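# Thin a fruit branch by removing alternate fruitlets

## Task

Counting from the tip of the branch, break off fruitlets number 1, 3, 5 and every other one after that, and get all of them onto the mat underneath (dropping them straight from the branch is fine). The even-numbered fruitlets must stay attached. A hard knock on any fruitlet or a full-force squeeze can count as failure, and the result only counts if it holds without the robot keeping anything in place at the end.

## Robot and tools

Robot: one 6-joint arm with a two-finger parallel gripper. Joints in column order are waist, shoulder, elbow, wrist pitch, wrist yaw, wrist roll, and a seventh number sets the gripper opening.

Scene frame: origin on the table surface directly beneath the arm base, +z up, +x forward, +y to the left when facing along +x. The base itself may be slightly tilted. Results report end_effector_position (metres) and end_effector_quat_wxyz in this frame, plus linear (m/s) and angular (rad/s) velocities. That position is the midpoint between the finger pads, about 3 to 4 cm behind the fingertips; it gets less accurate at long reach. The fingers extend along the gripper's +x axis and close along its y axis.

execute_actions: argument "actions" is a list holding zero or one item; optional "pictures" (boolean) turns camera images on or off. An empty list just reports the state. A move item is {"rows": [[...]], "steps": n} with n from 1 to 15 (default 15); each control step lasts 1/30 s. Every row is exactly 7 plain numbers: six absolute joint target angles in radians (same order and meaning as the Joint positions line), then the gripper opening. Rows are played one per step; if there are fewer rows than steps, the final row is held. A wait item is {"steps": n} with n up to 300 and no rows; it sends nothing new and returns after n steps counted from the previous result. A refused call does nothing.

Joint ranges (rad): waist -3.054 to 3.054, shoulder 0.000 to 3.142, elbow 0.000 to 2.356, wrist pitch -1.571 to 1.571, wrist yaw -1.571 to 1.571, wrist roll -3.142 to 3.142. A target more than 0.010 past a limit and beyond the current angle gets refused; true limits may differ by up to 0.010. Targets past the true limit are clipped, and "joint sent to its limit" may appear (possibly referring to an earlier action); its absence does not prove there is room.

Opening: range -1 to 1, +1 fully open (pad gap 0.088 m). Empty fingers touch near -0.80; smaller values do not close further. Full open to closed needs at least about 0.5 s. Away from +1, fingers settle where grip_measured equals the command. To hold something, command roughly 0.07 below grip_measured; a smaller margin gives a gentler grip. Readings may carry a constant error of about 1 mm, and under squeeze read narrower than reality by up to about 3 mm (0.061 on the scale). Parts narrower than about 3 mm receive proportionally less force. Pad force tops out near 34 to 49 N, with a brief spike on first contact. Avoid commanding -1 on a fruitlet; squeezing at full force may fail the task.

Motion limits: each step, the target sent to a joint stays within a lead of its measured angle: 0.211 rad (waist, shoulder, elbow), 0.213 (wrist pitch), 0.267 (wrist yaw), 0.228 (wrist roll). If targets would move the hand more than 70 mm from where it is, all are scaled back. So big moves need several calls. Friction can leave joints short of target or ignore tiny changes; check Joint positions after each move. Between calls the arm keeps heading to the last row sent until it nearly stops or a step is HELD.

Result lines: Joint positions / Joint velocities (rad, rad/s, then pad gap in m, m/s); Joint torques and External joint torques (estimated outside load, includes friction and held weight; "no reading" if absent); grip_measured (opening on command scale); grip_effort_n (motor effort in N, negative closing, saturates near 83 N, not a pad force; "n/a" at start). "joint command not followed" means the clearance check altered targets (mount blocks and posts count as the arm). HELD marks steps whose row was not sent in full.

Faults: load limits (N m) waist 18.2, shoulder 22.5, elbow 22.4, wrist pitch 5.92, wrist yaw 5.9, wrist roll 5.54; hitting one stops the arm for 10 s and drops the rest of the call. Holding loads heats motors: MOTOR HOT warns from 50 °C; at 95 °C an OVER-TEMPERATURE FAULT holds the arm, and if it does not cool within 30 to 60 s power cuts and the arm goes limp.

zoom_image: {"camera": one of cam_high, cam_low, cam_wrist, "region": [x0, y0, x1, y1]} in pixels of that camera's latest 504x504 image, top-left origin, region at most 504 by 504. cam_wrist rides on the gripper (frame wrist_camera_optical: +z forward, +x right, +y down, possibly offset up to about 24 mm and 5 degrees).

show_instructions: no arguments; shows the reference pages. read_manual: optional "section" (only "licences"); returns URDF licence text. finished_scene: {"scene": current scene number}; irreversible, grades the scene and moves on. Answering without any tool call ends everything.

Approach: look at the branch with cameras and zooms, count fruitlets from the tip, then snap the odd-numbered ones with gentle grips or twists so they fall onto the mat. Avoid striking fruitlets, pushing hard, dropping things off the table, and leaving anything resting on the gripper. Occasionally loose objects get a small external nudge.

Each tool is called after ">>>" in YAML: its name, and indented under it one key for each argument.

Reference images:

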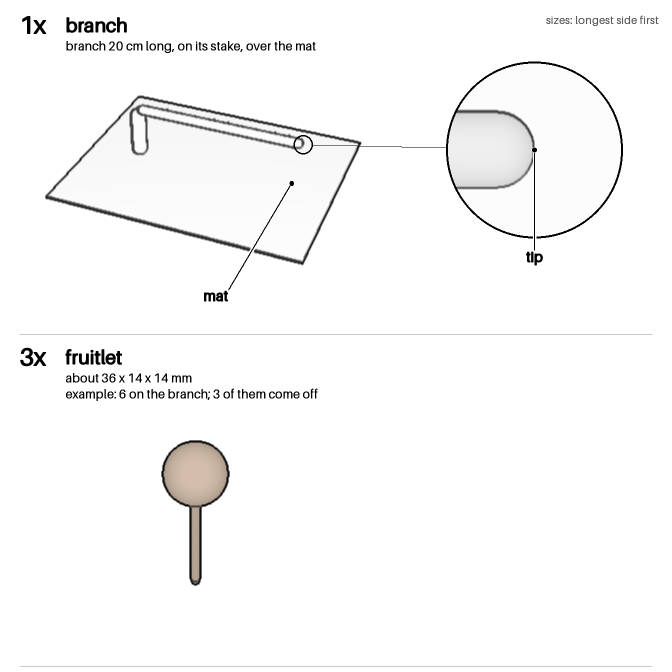

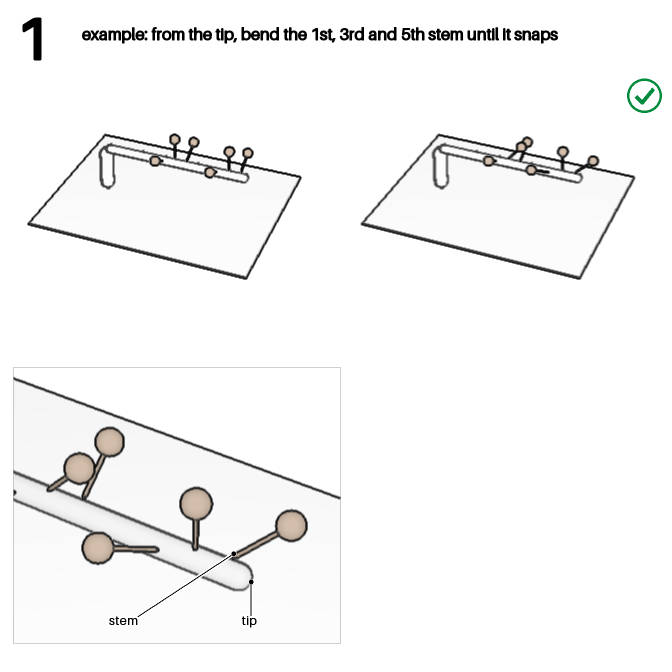

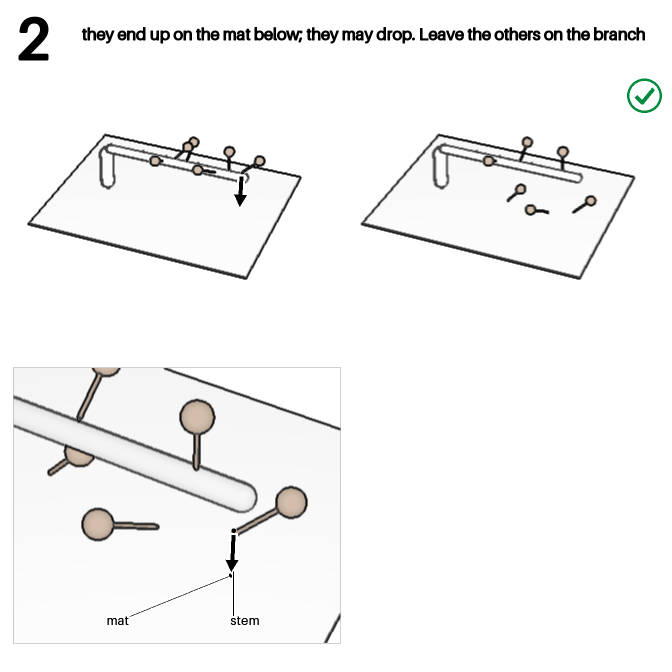

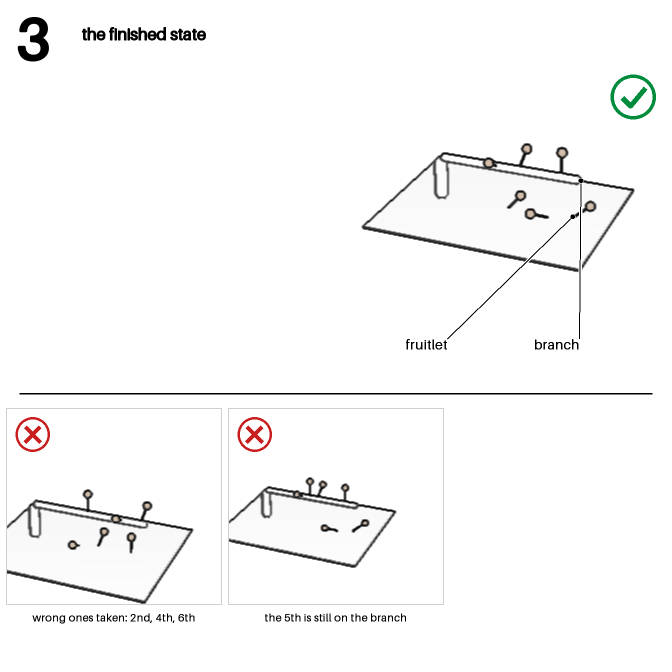

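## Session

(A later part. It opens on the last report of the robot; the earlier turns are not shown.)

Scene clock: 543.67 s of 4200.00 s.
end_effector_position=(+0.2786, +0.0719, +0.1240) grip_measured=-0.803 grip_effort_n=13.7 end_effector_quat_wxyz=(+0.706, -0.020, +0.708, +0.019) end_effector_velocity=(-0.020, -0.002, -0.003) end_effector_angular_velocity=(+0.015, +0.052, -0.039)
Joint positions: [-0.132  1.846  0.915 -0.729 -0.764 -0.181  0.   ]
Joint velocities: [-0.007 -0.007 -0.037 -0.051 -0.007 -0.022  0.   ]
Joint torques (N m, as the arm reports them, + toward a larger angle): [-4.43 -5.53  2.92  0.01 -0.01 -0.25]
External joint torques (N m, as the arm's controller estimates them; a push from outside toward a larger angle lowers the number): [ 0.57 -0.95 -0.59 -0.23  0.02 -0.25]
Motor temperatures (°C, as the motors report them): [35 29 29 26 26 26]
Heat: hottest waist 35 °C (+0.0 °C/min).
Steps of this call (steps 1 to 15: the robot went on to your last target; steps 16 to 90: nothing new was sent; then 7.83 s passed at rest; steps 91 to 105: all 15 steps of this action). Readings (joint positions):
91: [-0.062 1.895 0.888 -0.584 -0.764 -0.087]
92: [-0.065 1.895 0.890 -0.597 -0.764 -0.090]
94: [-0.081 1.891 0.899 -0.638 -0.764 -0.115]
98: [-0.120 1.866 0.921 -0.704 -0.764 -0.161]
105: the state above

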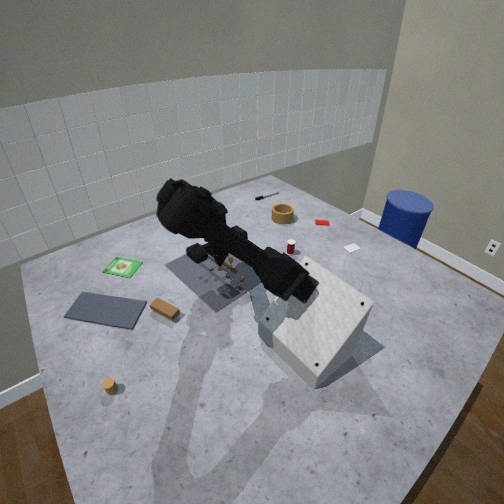

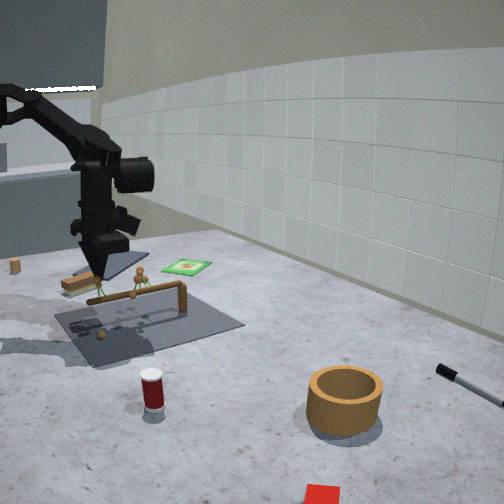

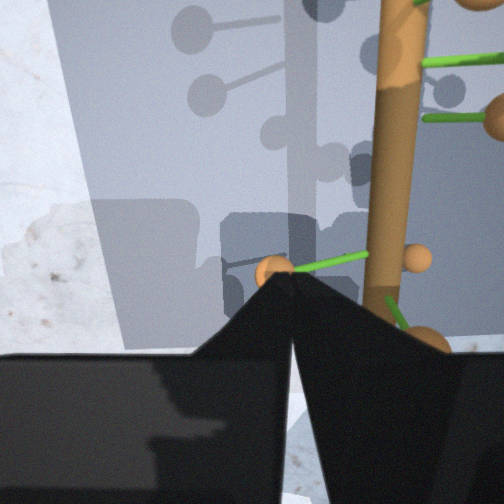

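>>> execute_actions:
  actions:
    - {"rows": [[-0.124,1.85,0.938,-0.75,-0.764,-0.185,-0.8],[-0.124,1.85,0.938,-0.75,-0.764,-0.185,-0.8],[-0.124,1.85,0.938,-0.75,-0.764,-0.185,-0.8],[-0.124,1.85,0.938,-0.75,-0.764,-0.185,-0.8],[-0.124,1.85,0.938,-0.75,-0.764,-0.185,-0.8],[-0.124,1.85,0.938,-0.75,-0.764,-0.185,-0.8],[-0.120,1.857,0.926,-0.735,-0.764,-0.178,-0.8],[-0.116,1.860,0.922,-0.725,-0.764,-0.172,-0.8],[-0.112,1.862,0.919,-0.715,-0.765,-0.166,-0.8],[-0.108,1.864,0.916,-0.705,-0.765,-0.16,-0.8],[-0.104,1.866,0.913,-0.696,-0.765,-0.154,-0.8],[-0.100,1.868,0.910,-0.688,-0.765,-0.149,-0.8]], "steps": 15}

>>> zoom_image:
  camera: "cam_low"
  region: [60, 230, 210, 350]

Scene clock: 572.13 s of 4200.00 s.
end_effector_position=(+0.2827, +0.0757, +0.1177) grip_measured=-0.803 grip_effort_n=13.7 end_effector_quat_wxyz=(+0.706, -0.027, +0.708, +0.024) end_effector_velocity=(-0.010, -0.001, -0.020) end_effector_angular_velocity=(+0.008, +0.033, -0.027)
Joint positions: [-0.105  1.856  0.92  -0.699 -0.764 -0.161  0.   ]
Joint velocities: [ 0.042  0.027 -0.046  0.066 -0.007  0.051  0.   ]
Joint torques (N m, as the arm reports them, + toward a larger angle): [-4.1  -3.57  2.87  0.27 -0.04  0.22]
External joint torques (N m, as the arm's controller estimates them; a push from outside toward a larger angle lowers the number): [ 1.08  1.16 -0.59  0.02 -0.03  0.22]
Motor temperatures (°C, as the motors report them): [36 30 29 26 26 26]
Heat: hottest waist 36 °C (+1.0 °C/min).
Steps of this call (steps 1 to 15: the robot went on to your last target; steps 16 to 90: nothing new was sent; then 24.97 s passed at rest; steps 91 to 105: all 15 steps of this action). Readings (joint positions):
91: [-0.133 1.844 0.914 -0.735 -0.764 -0.183]
92: [-0.132 1.844 0.917 -0.739 -0.764 -0.183]
94: [-0.130 1.844 0.922 -0.743 -0.764 -0.183]
98: [-0.126 1.845 0.927 -0.742 -0.764 -0.183]
105: the state above

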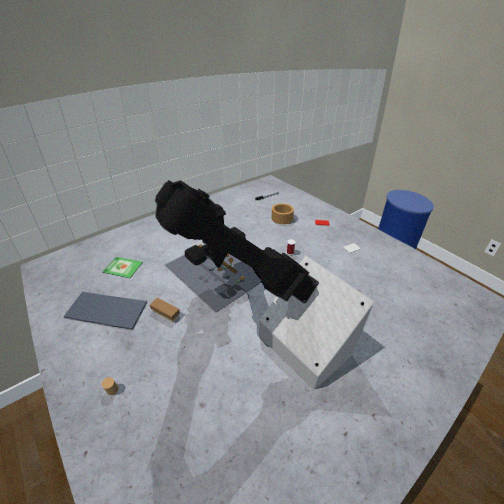

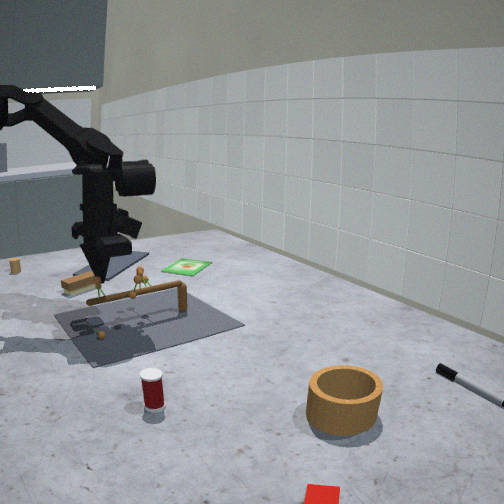

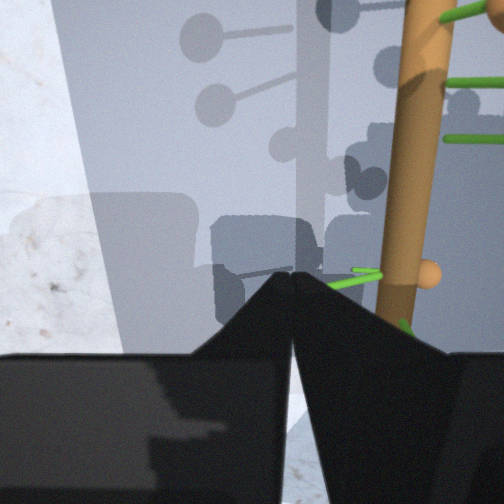

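Region (60, 230, 210, 350) of cam_low's 504x504 image, scaled by 3.360, with more detail than that image has; it fills the top 403 rows of this view, and the rest is white.

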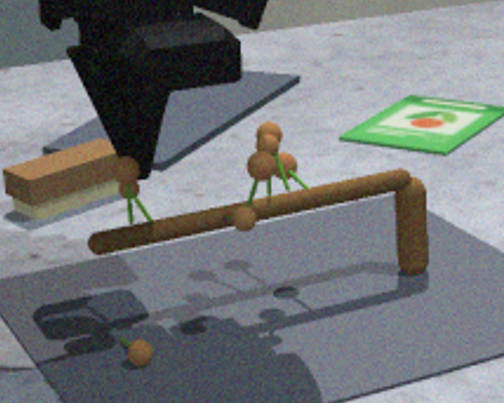

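>>> execute_actions:
  actions:
    - {"rows": [[-0.13,1.845,0.94,-0.75,-0.764,-0.19,-0.8],[-0.155,1.835,0.96,-0.81,-0.762,-0.225,-0.8],[-0.155,1.835,0.96,-0.81,-0.762,-0.225,-0.8],[-0.155,1.835,0.96,-0.81,-0.762,-0.225,-0.8],[-0.16,1.81,0.915,-0.795,-0.762,-0.23,-0.8],[-0.167,1.778,0.868,-0.78,-0.761,-0.23,-0.8]], "steps": 15}

>>> execute_actions:
  actions:
    - {"rows": [[-0.167,1.778,0.868,-0.78,-0.761,-0.23,-0.8],[-0.167,1.778,0.868,-0.78,-0.761,-0.23,-0.8],[-0.167,1.778,0.868,-0.78,-0.761,-0.23,-0.8],[-0.167,1.778,0.868,-0.78,-0.761,-0.23,-0.8],[-0.15,1.795,0.858,-0.74,-0.762,-0.205,-0.8],[-0.135,1.805,0.846,-0.705,-0.763,-0.185,-0.8],[-0.12,1.813,0.834,-0.672,-0.765,-0.165,-0.8],[-0.105,1.821,0.822,-0.64,-0.766,-0.145,-0.8],[-0.09,1.829,0.811,-0.607,-0.767,-0.125,-0.8],[-0.076,1.837,0.799,-0.575,-0.768,-0.105,-0.8]], "steps": 15}

>>> zoom_image:
  camera: "cam_low"
  region: [60, 230, 210, 350]

Scene clock: 620.17 s of 4200.00 s.
end_effector_position=(+0.2643, +0.0725, +0.1344) grip_measured=-0.803 grip_effort_n=14.2 end_effector_quat_wxyz=(+0.706, -0.018, +0.708, +0.019) end_effector_velocity=(-0.005, -0.001, +0.002) end_effector_angular_velocity=(+0.007, -0.011, +0.000)
Joint positions: [-0.164  1.79   0.878 -0.779 -0.764 -0.223  0.   ]
Joint velocities: [-0.012 -0.022 -0.027  0.007 -0.007 -0.007  0.   ]
Joint torques (N m, as the arm reports them, + toward a larger angle): [-4.11 -5.27  3.    0.05  0.09 -0.26]
External joint torques (N m, as the arm's controller estimates them; a push from outside toward a larger angle lowers the number): [ 0.65 -1.04 -0.71 -0.22  0.12 -0.26]
Motor temperatures (°C, as the motors report them): [35 29 29 26 26 26]
Heat: hottest waist 35 °C (+0.0 °C/min).
Steps of this call (steps 1 to 15: the robot went on to your last target; steps 16 to 90: nothing new was sent; then 44.53 s passed at rest; steps 91 to 105: all 15 steps of this action). Readings (joint positions):
91: [-0.105 1.858 0.919 -0.699 -0.764 -0.157]
92: [-0.112 1.858 0.926 -0.729 -0.764 -0.171]
94: [-0.133 1.854 0.935 -0.768 -0.764 -0.193]
98: [-0.159 1.807 0.902 -0.779 -0.764 -0.215]
105: the state above

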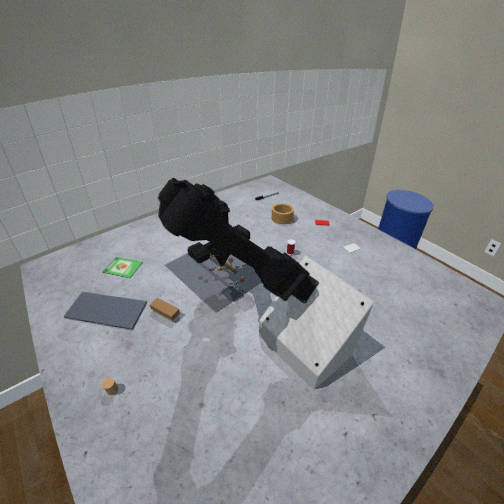

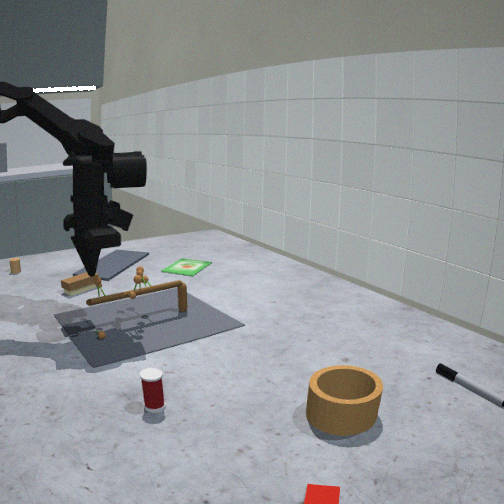

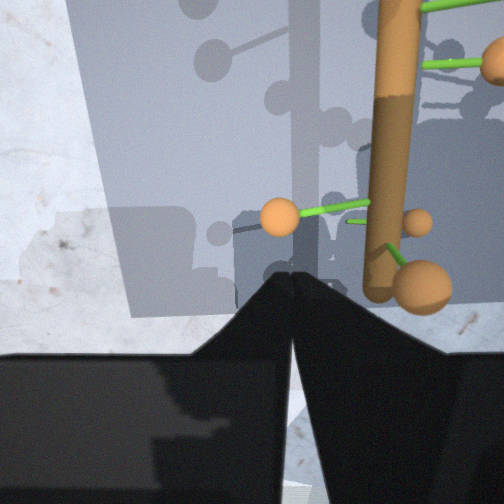

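Scene clock: 620.67 s of 4200.00 s.
end_effector_position=(+0.2631, +0.0715, +0.1029) grip_measured=-0.803 grip_effort_n=13.7 end_effector_quat_wxyz=(+0.706, -0.024, +0.708, +0.021) end_effector_velocity=(+0.001, -0.004, -0.019) end_effector_angular_velocity=(+0.004, -0.026, -0.020)
Joint positions: [-0.082  1.826  0.809 -0.594 -0.764 -0.121  0.   ]
Joint velocities: [ 0.037  0.027 -0.056  0.154 -0.007  0.095  0.   ]
Joint torques (N m, as the arm reports them, + toward a larger angle): [-3.87 -3.54  2.87  0.31 -0.13  0.21]
External joint torques (N m, as the arm's controller estimates them; a push from outside toward a larger angle lowers the number): [ 1.03  1.05 -0.52  0.02 -0.11  0.21]
Motor temperatures (°C, as the motors report them): [35 29 29 26 26 26]
Heat: hottest waist 35 °C (+0.0 °C/min).
Steps of this call (steps 1 to 15: all 15 steps of this action). Readings (joint positions):
1: [-0.164 1.789 0.877 -0.779 -0.764 -0.223]
2: [-0.164 1.789 0.877 -0.779 -0.764 -0.223]
4: [-0.165 1.788 0.877 -0.779 -0.764 -0.223]
8: [-0.143 1.792 0.856 -0.709 -0.764 -0.193]
15: the state above

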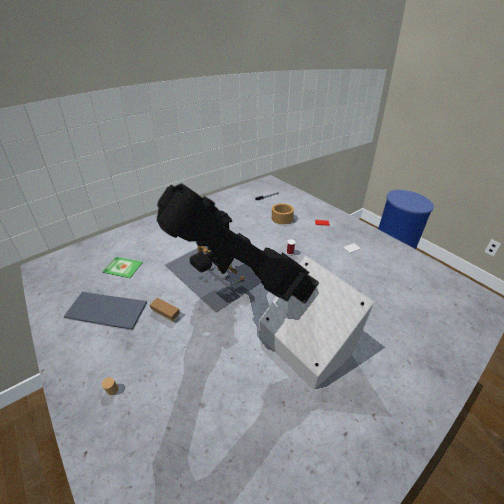

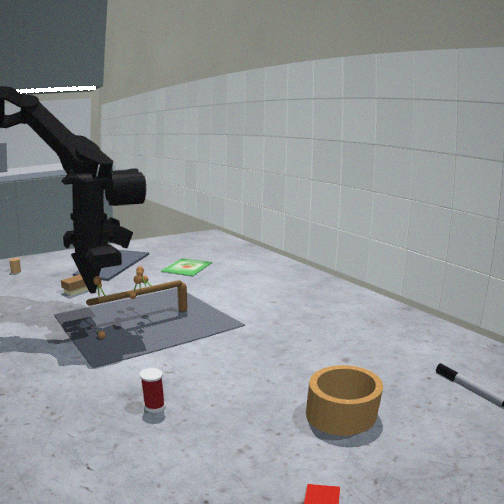

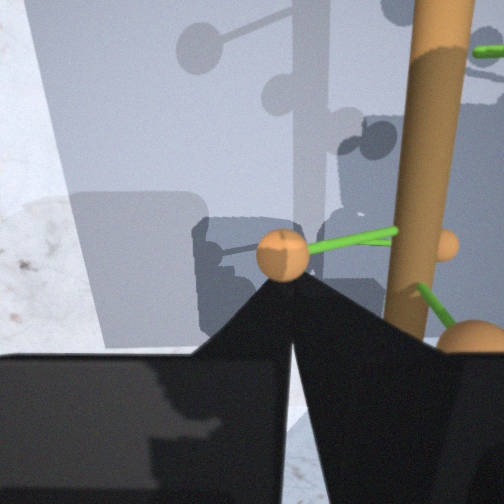

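Region (60, 230, 210, 350) of cam_low's 504x504 image, scaled by 3.360, with more detail than that image has; it fills the top 403 rows of this view, and the rest is white.

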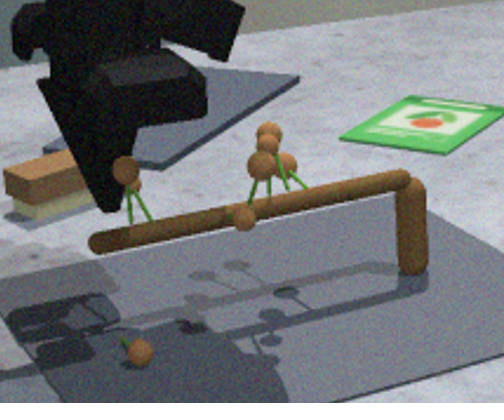

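>>> execute_actions:
  actions:
    - {"rows": [[-0.076,1.843,0.815,-0.578,-0.768,-0.105,-0.8],[-0.076,1.852,0.826,-0.581,-0.768,-0.105,-0.8],[-0.075,1.860,0.837,-0.584,-0.768,-0.105,-0.8],[-0.075,1.868,0.848,-0.587,-0.768,-0.104,-0.8],[-0.075,1.876,0.859,-0.590,-0.768,-0.104,-0.8],[-0.074,1.884,0.870,-0.593,-0.768,-0.103,-0.8],[-0.074,1.892,0.881,-0.596,-0.768,-0.103,-0.8],[-0.074,1.900,0.892,-0.599,-0.768,-0.102,-0.8],[-0.073,1.907,0.903,-0.602,-0.768,-0.102,-0.8],[-0.073,1.914,0.914,-0.605,-0.768,-0.101,-0.8],[-0.073,1.921,0.925,-0.608,-0.768,-0.101,-0.8],[-0.072,1.927,0.935,-0.611,-0.768,-0.10,-0.8],[-0.072,1.933,0.945,-0.614,-0.768,-0.10,-0.8]], "steps": 15}

>>> zoom_image:
  camera: "cam_low"
  region: [60, 230, 210, 350]

Scene clock: 630.13 s of 4200.00 s.
end_effector_position=(+0.2922, +0.0708, +0.1010) grip_measured=-0.803 grip_effort_n=13.7 end_effector_quat_wxyz=(+0.708, -0.025, +0.705, +0.022) end_effector_velocity=(+0.044, +0.006, +0.006) end_effector_angular_velocity=(+0.021, -0.025, +0.028)
Joint positions: [-0.075  1.914  0.924 -0.606 -0.765 -0.107  0.   ]
Joint velocities: [-0.002  0.095  0.178 -0.051 -0.022 -0.007  0.   ]
Joint torques (N m, as the arm reports them, + toward a larger angle): [-4.2  -3.78  3.84 -0.12 -0.13  0.21]
External joint torques (N m, as the arm's controller estimates them; a push from outside toward a larger angle lowers the number): [ 1.07  1.08  0.92 -0.25 -0.12  0.21]
Motor temperatures (°C, as the motors report them): [35 29 29 26 26 26]
Heat: hottest waist 35 °C (-1.0 °C/min).
Steps of this call (steps 1 to 30: the robot went on to your last target; steps 31 to 90: nothing new was sent; then 5.97 s passed at rest; steps 91 to 105: all 15 steps of this action). Readings (joint positions):
91: [-0.079 1.828 0.806 -0.577 -0.764 -0.111]
92: [-0.079 1.831 0.808 -0.577 -0.765 -0.111]
94: [-0.078 1.841 0.817 -0.580 -0.765 -0.111]
98: [-0.077 1.870 0.855 -0.589 -0.765 -0.110]
105: the state above

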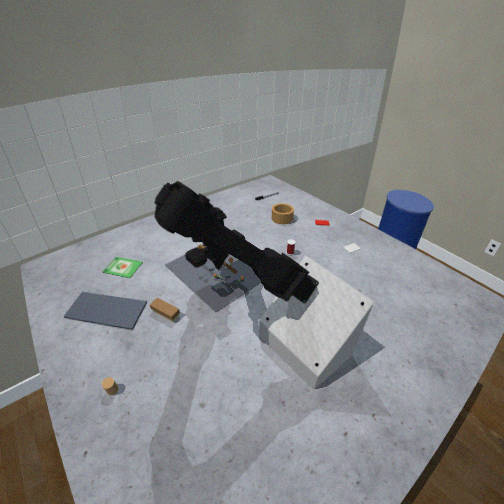

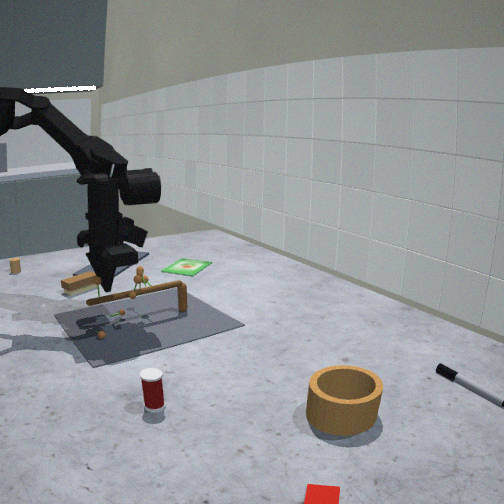

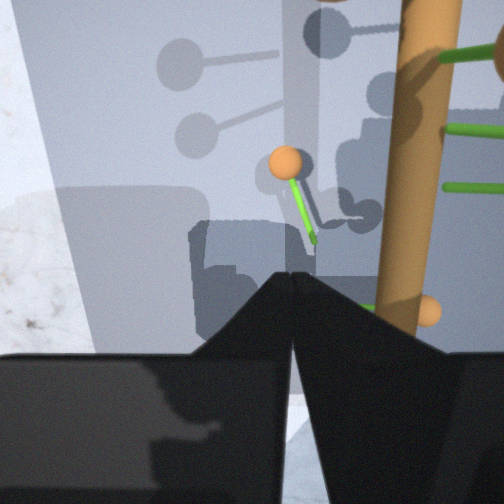

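Region (60, 230, 210, 350) of cam_low's 504x504 image, scaled by 3.360, with more detail than that image has; it fills the top 403 rows of this view, and the rest is white.

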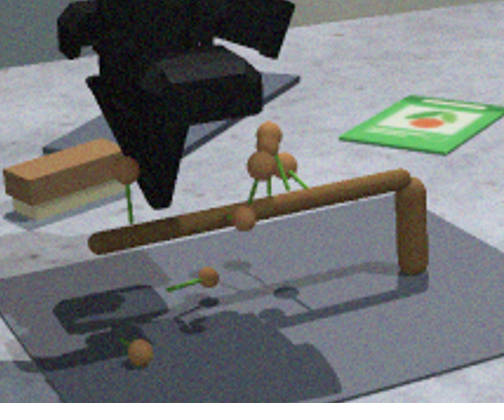

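>>> execute_actions:
  actions:
    - {"rows": [[-0.12,1.90,0.965,-0.70,-0.765,-0.17,-0.8],[-0.17,1.875,1.0,-0.81,-0.762,-0.24,-0.8],[-0.21,1.855,1.025,-0.90,-0.76,-0.29,-0.8],[-0.21,1.855,1.025,-0.90,-0.76,-0.29,-0.8],[-0.20,1.92,1.13,-0.92,-0.76,-0.28,-0.8],[-0.19,1.99,1.23,-0.94,-0.76,-0.26,-0.8],[-0.18,2.06,1.33,-0.96,-0.76,-0.25,-0.8],[-0.17,2.11,1.41,-0.98,-0.762,-0.235,-0.8],[-0.160,2.150,1.462,-0.991,-0.762,-0.22,-0.8]], "steps": 15}

>>> execute_actions:
  actions:
    - {"rows": [[-0.160,2.150,1.462,-0.991,-0.762,-0.22,-0.8]], "steps": 15}

Scene clock: 677.17 s of 4200.00 s.
end_effector_position=(+0.3747, +0.0703, +0.1510) grip_measured=-0.803 grip_effort_n=13.7 end_effector_quat_wxyz=(+0.707, -0.024, +0.706, +0.022) end_effector_velocity=(+0.082, +0.036, +0.039) end_effector_angular_velocity=(-0.001, -0.129, +0.124)
Joint positions: [-0.162  2.126  1.421 -0.978 -0.761 -0.228  0.   ]
Joint velocities: [ 0.017  0.076  0.364 -0.095 -0.022  0.022  0.   ]
Joint torques (N m, as the arm reports them, + toward a larger angle): [-5.59 -4.64  4.79 -0.11 -0.05  0.2 ]
External joint torques (N m, as the arm's controller estimates them; a push from outside toward a larger angle lowers the number): [ 1.31  1.65  0.93 -0.27 -0.03  0.2 ]
Motor temperatures (°C, as the motors report them): [36 29 30 25 26 26]
Heat: hottest waist 36 °C (+1.0 °C/min).
Steps of this call (steps 1 to 30: the robot went on to your last target; steps 31 to 90: nothing new was sent; then 43.53 s passed at rest; steps 91 to 105: all 15 steps of this action). Readings (joint positions):
91: [-0.078 1.923 0.943 -0.632 -0.765 -0.115]
92: [-0.091 1.920 0.954 -0.677 -0.765 -0.144]
94: [-0.142 1.903 0.977 -0.782 -0.765 -0.209]
98: [-0.186 1.977 1.167 -0.900 -0.761 -0.237]
105: the state above

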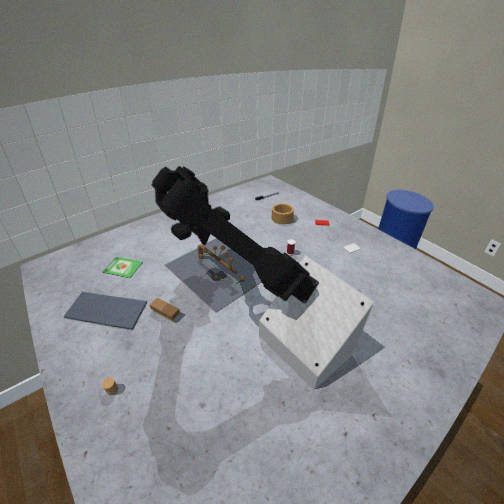

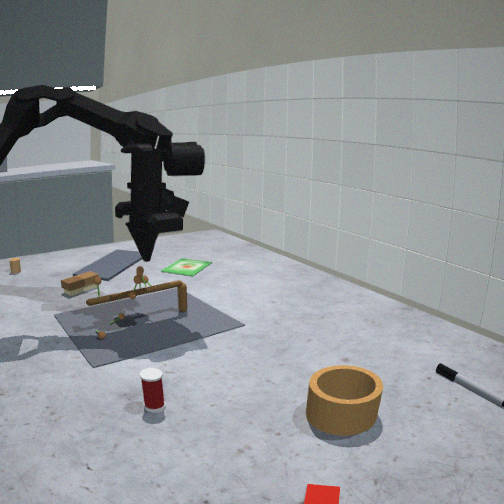

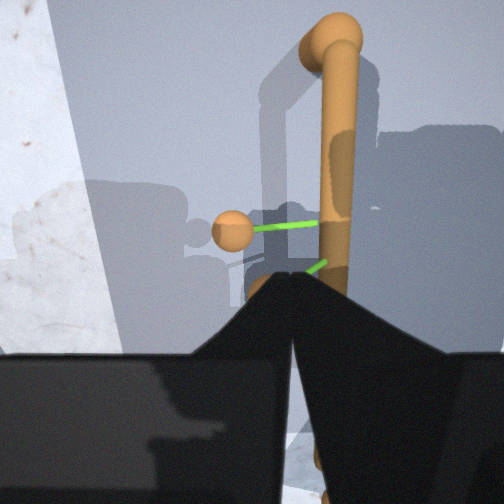

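Scene clock: 677.67 s of 4200.00 s.
end_effector_position=(+0.3812, +0.0716, +0.1532) grip_measured=-0.803 grip_effort_n=13.7 end_effector_quat_wxyz=(+0.710, -0.026, +0.704, +0.023) end_effector_velocity=(+0.002, +0.004, +0.003) end_effector_angular_velocity=(+0.021, -0.007, +0.007)
Joint positions: [-0.162  2.138  1.453 -0.989 -0.761 -0.227  0.   ]
Joint velocities: [-0.002 -0.002  0.007 -0.007 -0.022 -0.007  0.   ]
Joint torques (N m, as the arm reports them, + toward a larger angle): [-5.59 -4.97  5.   -0.03 -0.05  0.21]
External joint torques (N m, as the arm's controller estimates them; a push from outside toward a larger angle lowers the number): [ 1.26  1.4   1.05 -0.28 -0.02  0.21]
Motor temperatures (°C, as the motors report them): [36 29 30 25 26 26]
Heat: hottest waist 36 °C (+1.0 °C/min).
Steps of this call (steps 1 to 15: all 15 steps of this action). Readings (joint positions):
1: [-0.162 2.127 1.431 -0.981 -0.761 -0.228]
2: [-0.162 2.129 1.439 -0.983 -0.761 -0.228]
4: [-0.162 2.131 1.448 -0.985 -0.761 -0.227]
8: [-0.162 2.136 1.451 -0.988 -0.761 -0.227]
15: the state above

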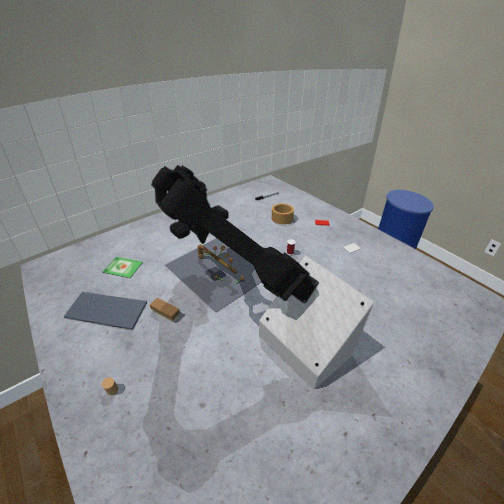

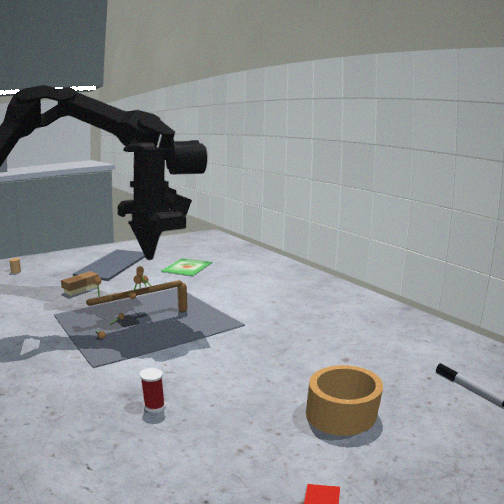

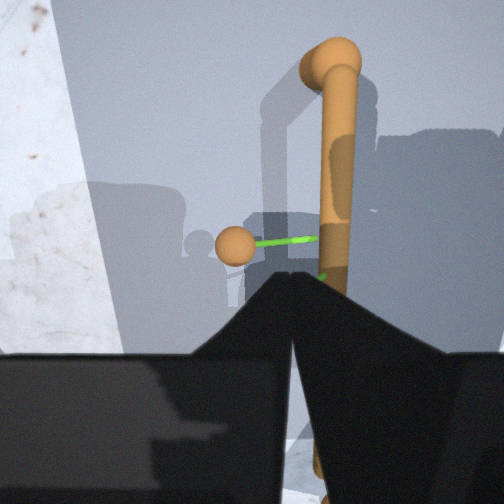

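>>> execute_actions:
  actions:
    - {"rows": [[-0.162,2.17,1.478,-1.0,-0.762,-0.22,-0.8],[-0.162,2.17,1.478,-1.0,-0.762,-0.22,-0.8],[-0.162,2.17,1.478,-1.0,-0.762,-0.22,-0.8],[-0.150,2.175,1.465,-0.975,-0.763,-0.205,-0.8],[-0.150,2.175,1.465,-0.975,-0.763,-0.205,-0.8],[-0.140,2.178,1.455,-0.955,-0.764,-0.19,-0.8],[-0.140,2.178,1.455,-0.955,-0.764,-0.19,-0.8],[-0.134,2.181,1.447,-0.936,-0.764,-0.18,-0.8]], "steps": 15}

>>> zoom_image:
  camera: "cam_low"
  region: [80, 230, 230, 350]

Scene clock: 710.60 s of 4200.00 s.
end_effector_position=(+0.3865, +0.0706, +0.1389) grip_measured=-0.803 grip_effort_n=13.7 end_effector_quat_wxyz=(+0.708, -0.024, +0.705, +0.021) end_effector_velocity=(-0.001, -0.002, -0.002) end_effector_angular_velocity=(+0.007, -0.008, -0.033)
Joint positions: [-0.136  2.168  1.456 -0.941 -0.761 -0.188  0.   ]
Joint velocities: [-0.002 -0.002 -0.017  0.022 -0.007  0.037  0.   ]
Joint torques (N m, as the arm reports them, + toward a larger angle): [-5.71 -5.08  3.23  0.26 -0.11  0.2 ]
External joint torques (N m, as the arm's controller estimates them; a push from outside toward a larger angle lowers the number): [ 1.26  1.58 -0.69  0.01 -0.09  0.2 ]
Motor temperatures (°C, as the motors report them): [38 29 30 25 26 26]
Heat: hottest waist 38 °C (+2.0 °C/min).
Steps of this call (steps 1 to 15: the robot went on to your last target; steps 16 to 90: nothing new was sent; then 29.43 s passed at rest; steps 91 to 105: all 15 steps of this action). Readings (joint positions):
91: [-0.162 2.141 1.457 -0.993 -0.761 -0.226]
92: [-0.162 2.145 1.461 -0.994 -0.761 -0.226]
94: [-0.161 2.152 1.465 -0.992 -0.761 -0.222]
98: [-0.150 2.163 1.464 -0.964 -0.761 -0.202]
105: the state above

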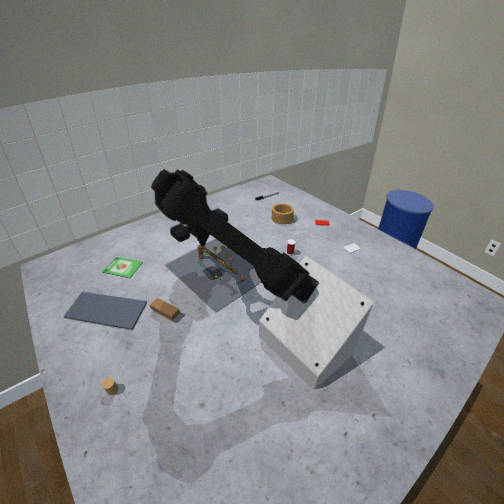

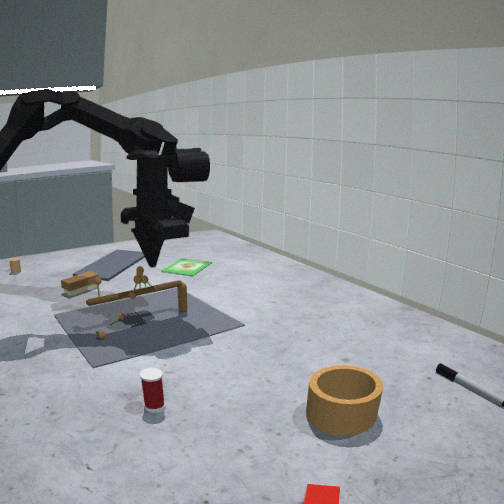

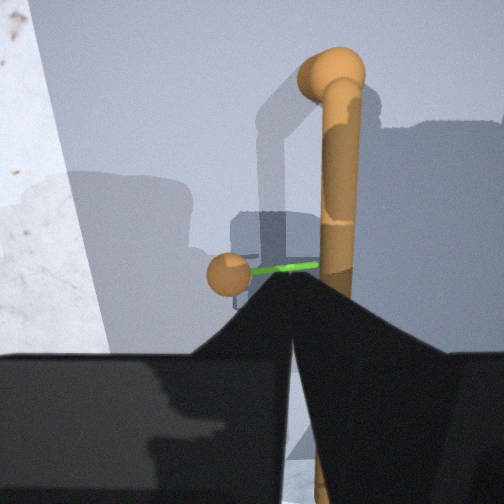

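Region (80, 230, 230, 350) of cam_low's 504x504 image, scaled by 3.360, with more detail than that image has; it fills the top 403 rows of this view, and the rest is white.

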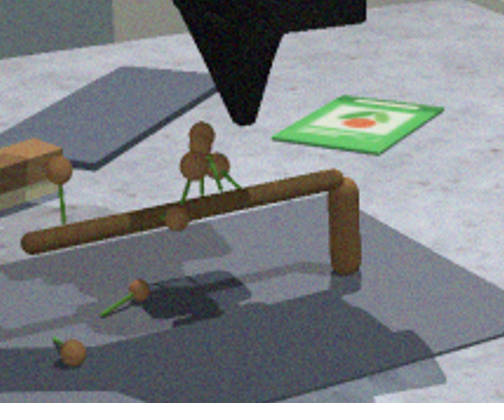

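>>> execute_actions:
  actions:
    - {"rows": [[-0.130,2.183,1.440,-0.925,-0.765,-0.175,-0.8],[-0.126,2.184,1.436,-0.915,-0.765,-0.17,-0.8],[-0.122,2.186,1.432,-0.905,-0.765,-0.165,-0.8],[-0.118,2.187,1.428,-0.896,-0.766,-0.16,-0.8],[-0.114,2.189,1.424,-0.887,-0.766,-0.155,-0.8],[-0.110,2.190,1.420,-0.878,-0.767,-0.15,-0.8],[-0.107,2.191,1.416,-0.869,-0.767,-0.145,-0.8]], "steps": 15}

>>> zoom_image:
  camera: "cam_low"
  region: [80, 230, 230, 350]

Scene clock: 721.53 s of 4200.00 s.
end_effector_position=(+0.3863, +0.0702, +0.1234) grip_measured=-0.803 grip_effort_n=14.2 end_effector_quat_wxyz=(+0.708, -0.025, +0.705, +0.021) end_effector_velocity=(+0.004, +0.003, +0.001) end_effector_angular_velocity=(+0.020, -0.019, +0.021)
Joint positions: [-0.109  2.18   1.424 -0.873 -0.764 -0.152  0.   ]
Joint velocities: [-0.002 -0.002 -0.002  0.022 -0.022 -0.007  0.   ]
Joint torques (N m, as the arm reports them, + toward a larger angle): [-5.71 -5.16  3.11  0.24 -0.14  0.21]
External joint torques (N m, as the arm's controller estimates them; a push from outside toward a larger angle lowers the number): [ 1.25  1.45 -0.65  0.   -0.12  0.21]
Motor temperatures (°C, as the motors report them): [39 30 30 25 26 26]
Heat: hottest waist 39 °C (+3.0 °C/min).
Steps of this call (steps 1 to 15: the robot went on to your last target; steps 16 to 90: nothing new was sent; then 7.43 s passed at rest; steps 91 to 105: all 15 steps of this action). Readings (joint positions):
91: [-0.136 2.169 1.454 -0.935 -0.761 -0.185]
92: [-0.135 2.169 1.452 -0.931 -0.761 -0.183]
94: [-0.131 2.170 1.446 -0.917 -0.761 -0.176]
98: [-0.117 2.176 1.432 -0.887 -0.763 -0.160]
105: the state above

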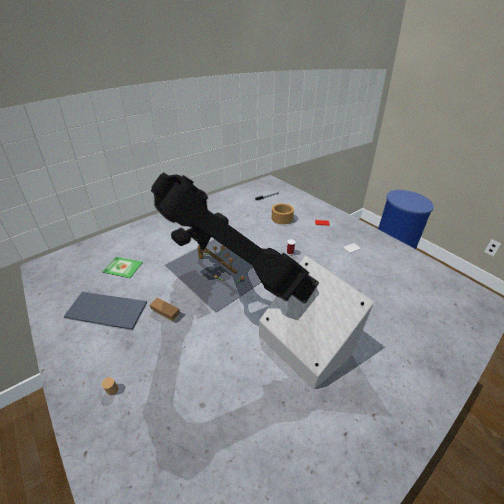

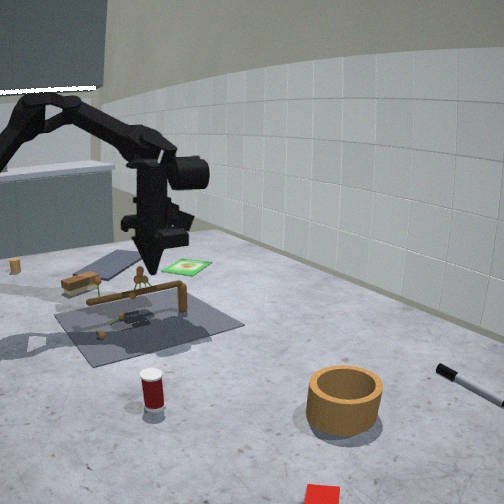

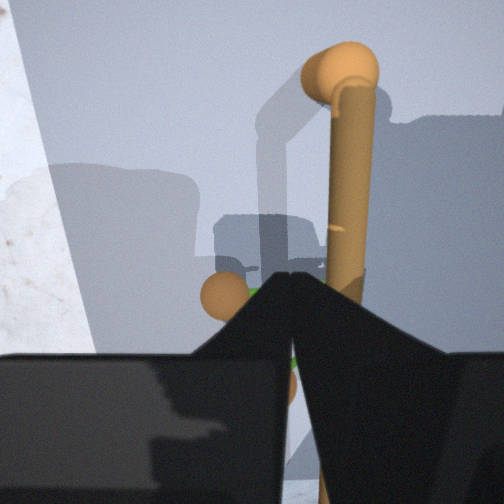

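Region (80, 230, 230, 350) of cam_low's 504x504 image, scaled by 3.360, with more detail than that image has; it fills the top 403 rows of this view, and the rest is white.

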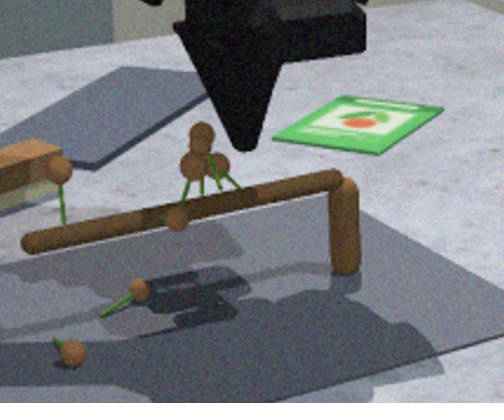

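>>> execute_actions:
  actions:
    - {"rows": [[-0.107,2.166,1.408,-0.865,-0.767,-0.145,-0.8],[-0.106,2.158,1.392,-0.858,-0.767,-0.144,-0.8],[-0.105,2.150,1.376,-0.851,-0.767,-0.143,-0.8],[-0.103,2.142,1.360,-0.843,-0.767,-0.142,-0.8],[-0.102,2.134,1.344,-0.835,-0.767,-0.141,-0.8],[-0.100,2.126,1.328,-0.827,-0.767,-0.14,-0.8],[-0.099,2.118,1.312,-0.819,-0.767,-0.139,-0.8],[-0.097,2.110,1.296,-0.811,-0.767,-0.138,-0.8],[-0.096,2.102,1.280,-0.803,-0.767,-0.137,-0.8],[-0.094,2.094,1.264,-0.795,-0.767,-0.136,-0.8],[-0.093,2.086,1.248,-0.787,-0.768,-0.135,-0.8],[-0.091,2.078,1.232,-0.779,-0.768,-0.134,-0.8],[-0.090,2.070,1.216,-0.772,-0.768,-0.133,-0.8],[-0.088,2.061,1.202,-0.765,-0.768,-0.132,-0.8],[-0.086,2.052,1.190,-0.759,-0.768,-0.13,-0.8]], "steps": 15}

>>> zoom_image:
  camera: "cam_low"
  region: [80, 230, 230, 350]

Scene clock: 739.67 s of 4200.00 s.
end_effector_position=(+0.3515, +0.0709, +0.1133) grip_measured=-0.803 grip_effort_n=13.7 end_effector_quat_wxyz=(+0.704, -0.023, +0.709, +0.020) end_effector_velocity=(-0.092, +0.010, -0.021) end_effector_angular_velocity=(+0.008, +0.044, -0.001)
Joint positions: [-0.094  2.086  1.237 -0.78  -0.764 -0.14   0.   ]
Joint velocities: [ 0.046 -0.247 -0.447  0.183 -0.007  0.022  0.   ]
Joint torques (N m, as the arm reports them, + toward a larger angle): [-5.   -7.19  2.96  0.27 -0.15  0.2 ]
External joint torques (N m, as the arm's controller estimates them; a push from outside toward a larger angle lowers the number): [ 1.42 -1.17 -0.64  0.02 -0.14  0.2 ]
Motor temperatures (°C, as the motors report them): [39 30 30 25 26 26]
Heat: hottest waist 39 °C (+3.0 °C/min).
Steps of this call (steps 1 to 15: the robot went on to your last target; steps 16 to 90: nothing new was sent; then 14.63 s passed at rest; steps 91 to 105: all 15 steps of this action). Readings (joint positions):
91: [-0.109 2.180 1.422 -0.869 -0.764 -0.151]
92: [-0.109 2.179 1.418 -0.866 -0.764 -0.151]
94: [-0.109 2.171 1.400 -0.858 -0.764 -0.150]
98: [-0.105 2.145 1.344 -0.833 -0.764 -0.147]
105: the state above

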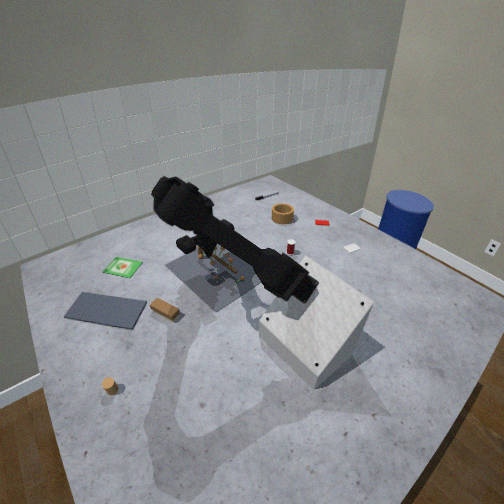

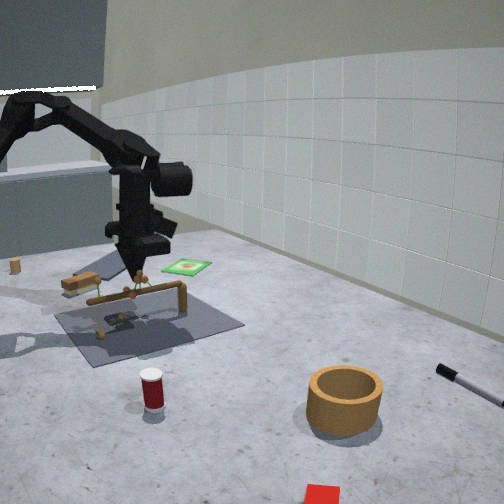

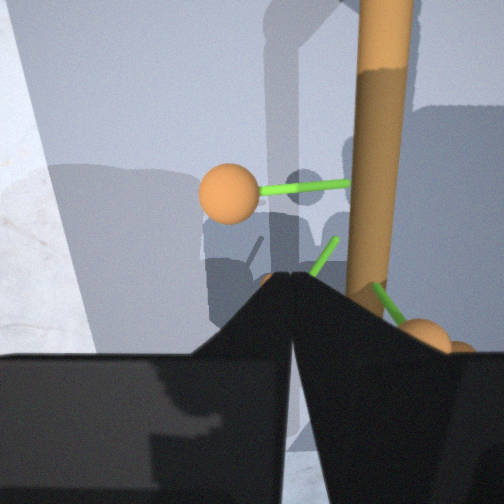

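Region (80, 230, 230, 350) of cam_low's 504x504 image, scaled by 3.360, with more detail than that image has; it fills the top 403 rows of this view, and the rest is white.

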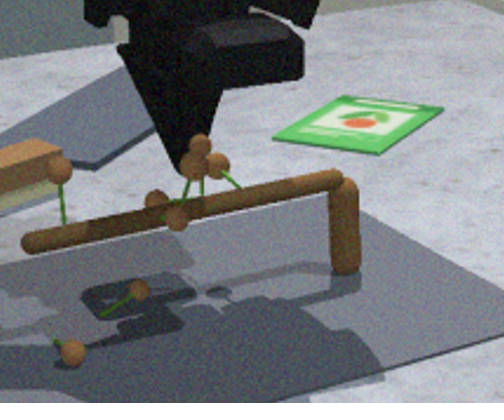

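>>> execute_actions:
  actions:
    - {"rows": [[-0.10,2.07,1.225,-0.80,-0.768,-0.15,-0.8],[-0.115,2.065,1.24,-0.835,-0.767,-0.17,-0.8],[-0.13,2.058,1.255,-0.87,-0.766,-0.19,-0.8],[-0.145,2.052,1.27,-0.905,-0.765,-0.21,-0.8],[-0.16,2.046,1.285,-0.94,-0.764,-0.23,-0.8],[-0.175,2.04,1.30,-0.975,-0.763,-0.25,-0.8],[-0.19,2.035,1.31,-1.0,-0.762,-0.27,-0.8]], "steps": 15}

>>> zoom_image:
  camera: "cam_low"
  region: [50, 230, 250, 370]

Scene clock: 744.87 s of 4200.00 s.
end_effector_position=(+0.3446, +0.0696, +0.1575) grip_measured=-0.803 grip_effort_n=13.7 end_effector_quat_wxyz=(+0.702, -0.013, +0.712, +0.018) end_effector_velocity=(-0.014, +0.003, -0.000) end_effector_angular_velocity=(+0.020, +0.057, -0.024)
Joint positions: [-0.189  2.042  1.302 -0.991 -0.764 -0.26   0.   ]
Joint velocities: [-0.002  0.002 -0.002 -0.081 -0.007 -0.037  0.   ]
Joint torques (N m, as the arm reports them, + toward a larger angle): [-5.24 -6.37  4.94 -0.06  0.04 -0.28]
External joint torques (N m, as the arm's controller estimates them; a push from outside toward a larger angle lowers the number): [ 1.04 -0.77  1.06 -0.27  0.06 -0.28]
Motor temperatures (°C, as the motors report them): [39 30 30 25 26 26]
Heat: hottest waist 39 °C (+2.0 °C/min).
Steps of this call (steps 1 to 30: the robot went on to your last target; steps 31 to 90: nothing new was sent; then 1.70 s passed at rest; steps 91 to 105: all 15 steps of this action). Readings (joint positions):
91: [-0.089 2.063 1.200 -0.767 -0.764 -0.136]
92: [-0.091 2.063 1.206 -0.785 -0.764 -0.140]
94: [-0.105 2.063 1.225 -0.834 -0.764 -0.165]
98: [-0.160 2.056 1.276 -0.941 -0.764 -0.228]
105: the state above

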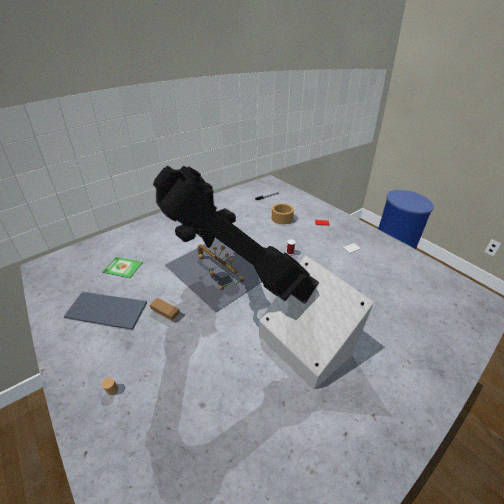

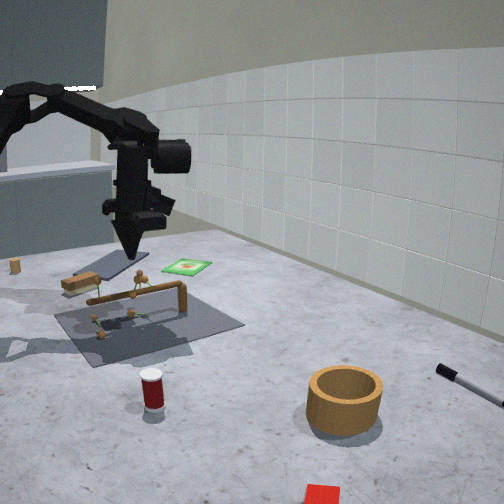

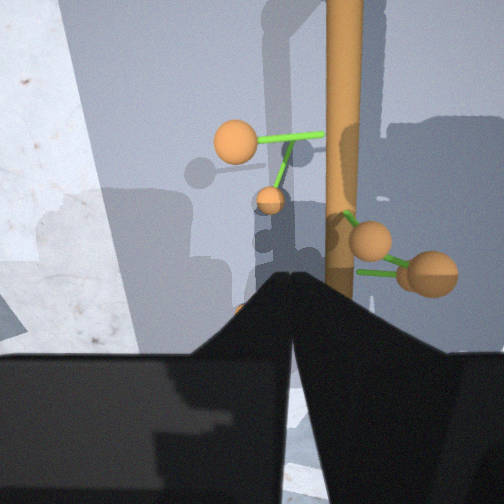

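Region (50, 230, 250, 370) of cam_low's 504x504 image, scaled by 2.520, with more detail than that image has; it fills the top 353 rows of this view, and the rest is white.

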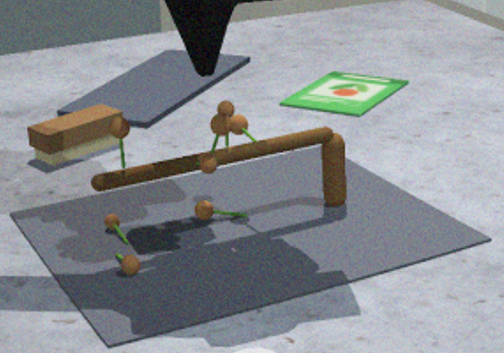

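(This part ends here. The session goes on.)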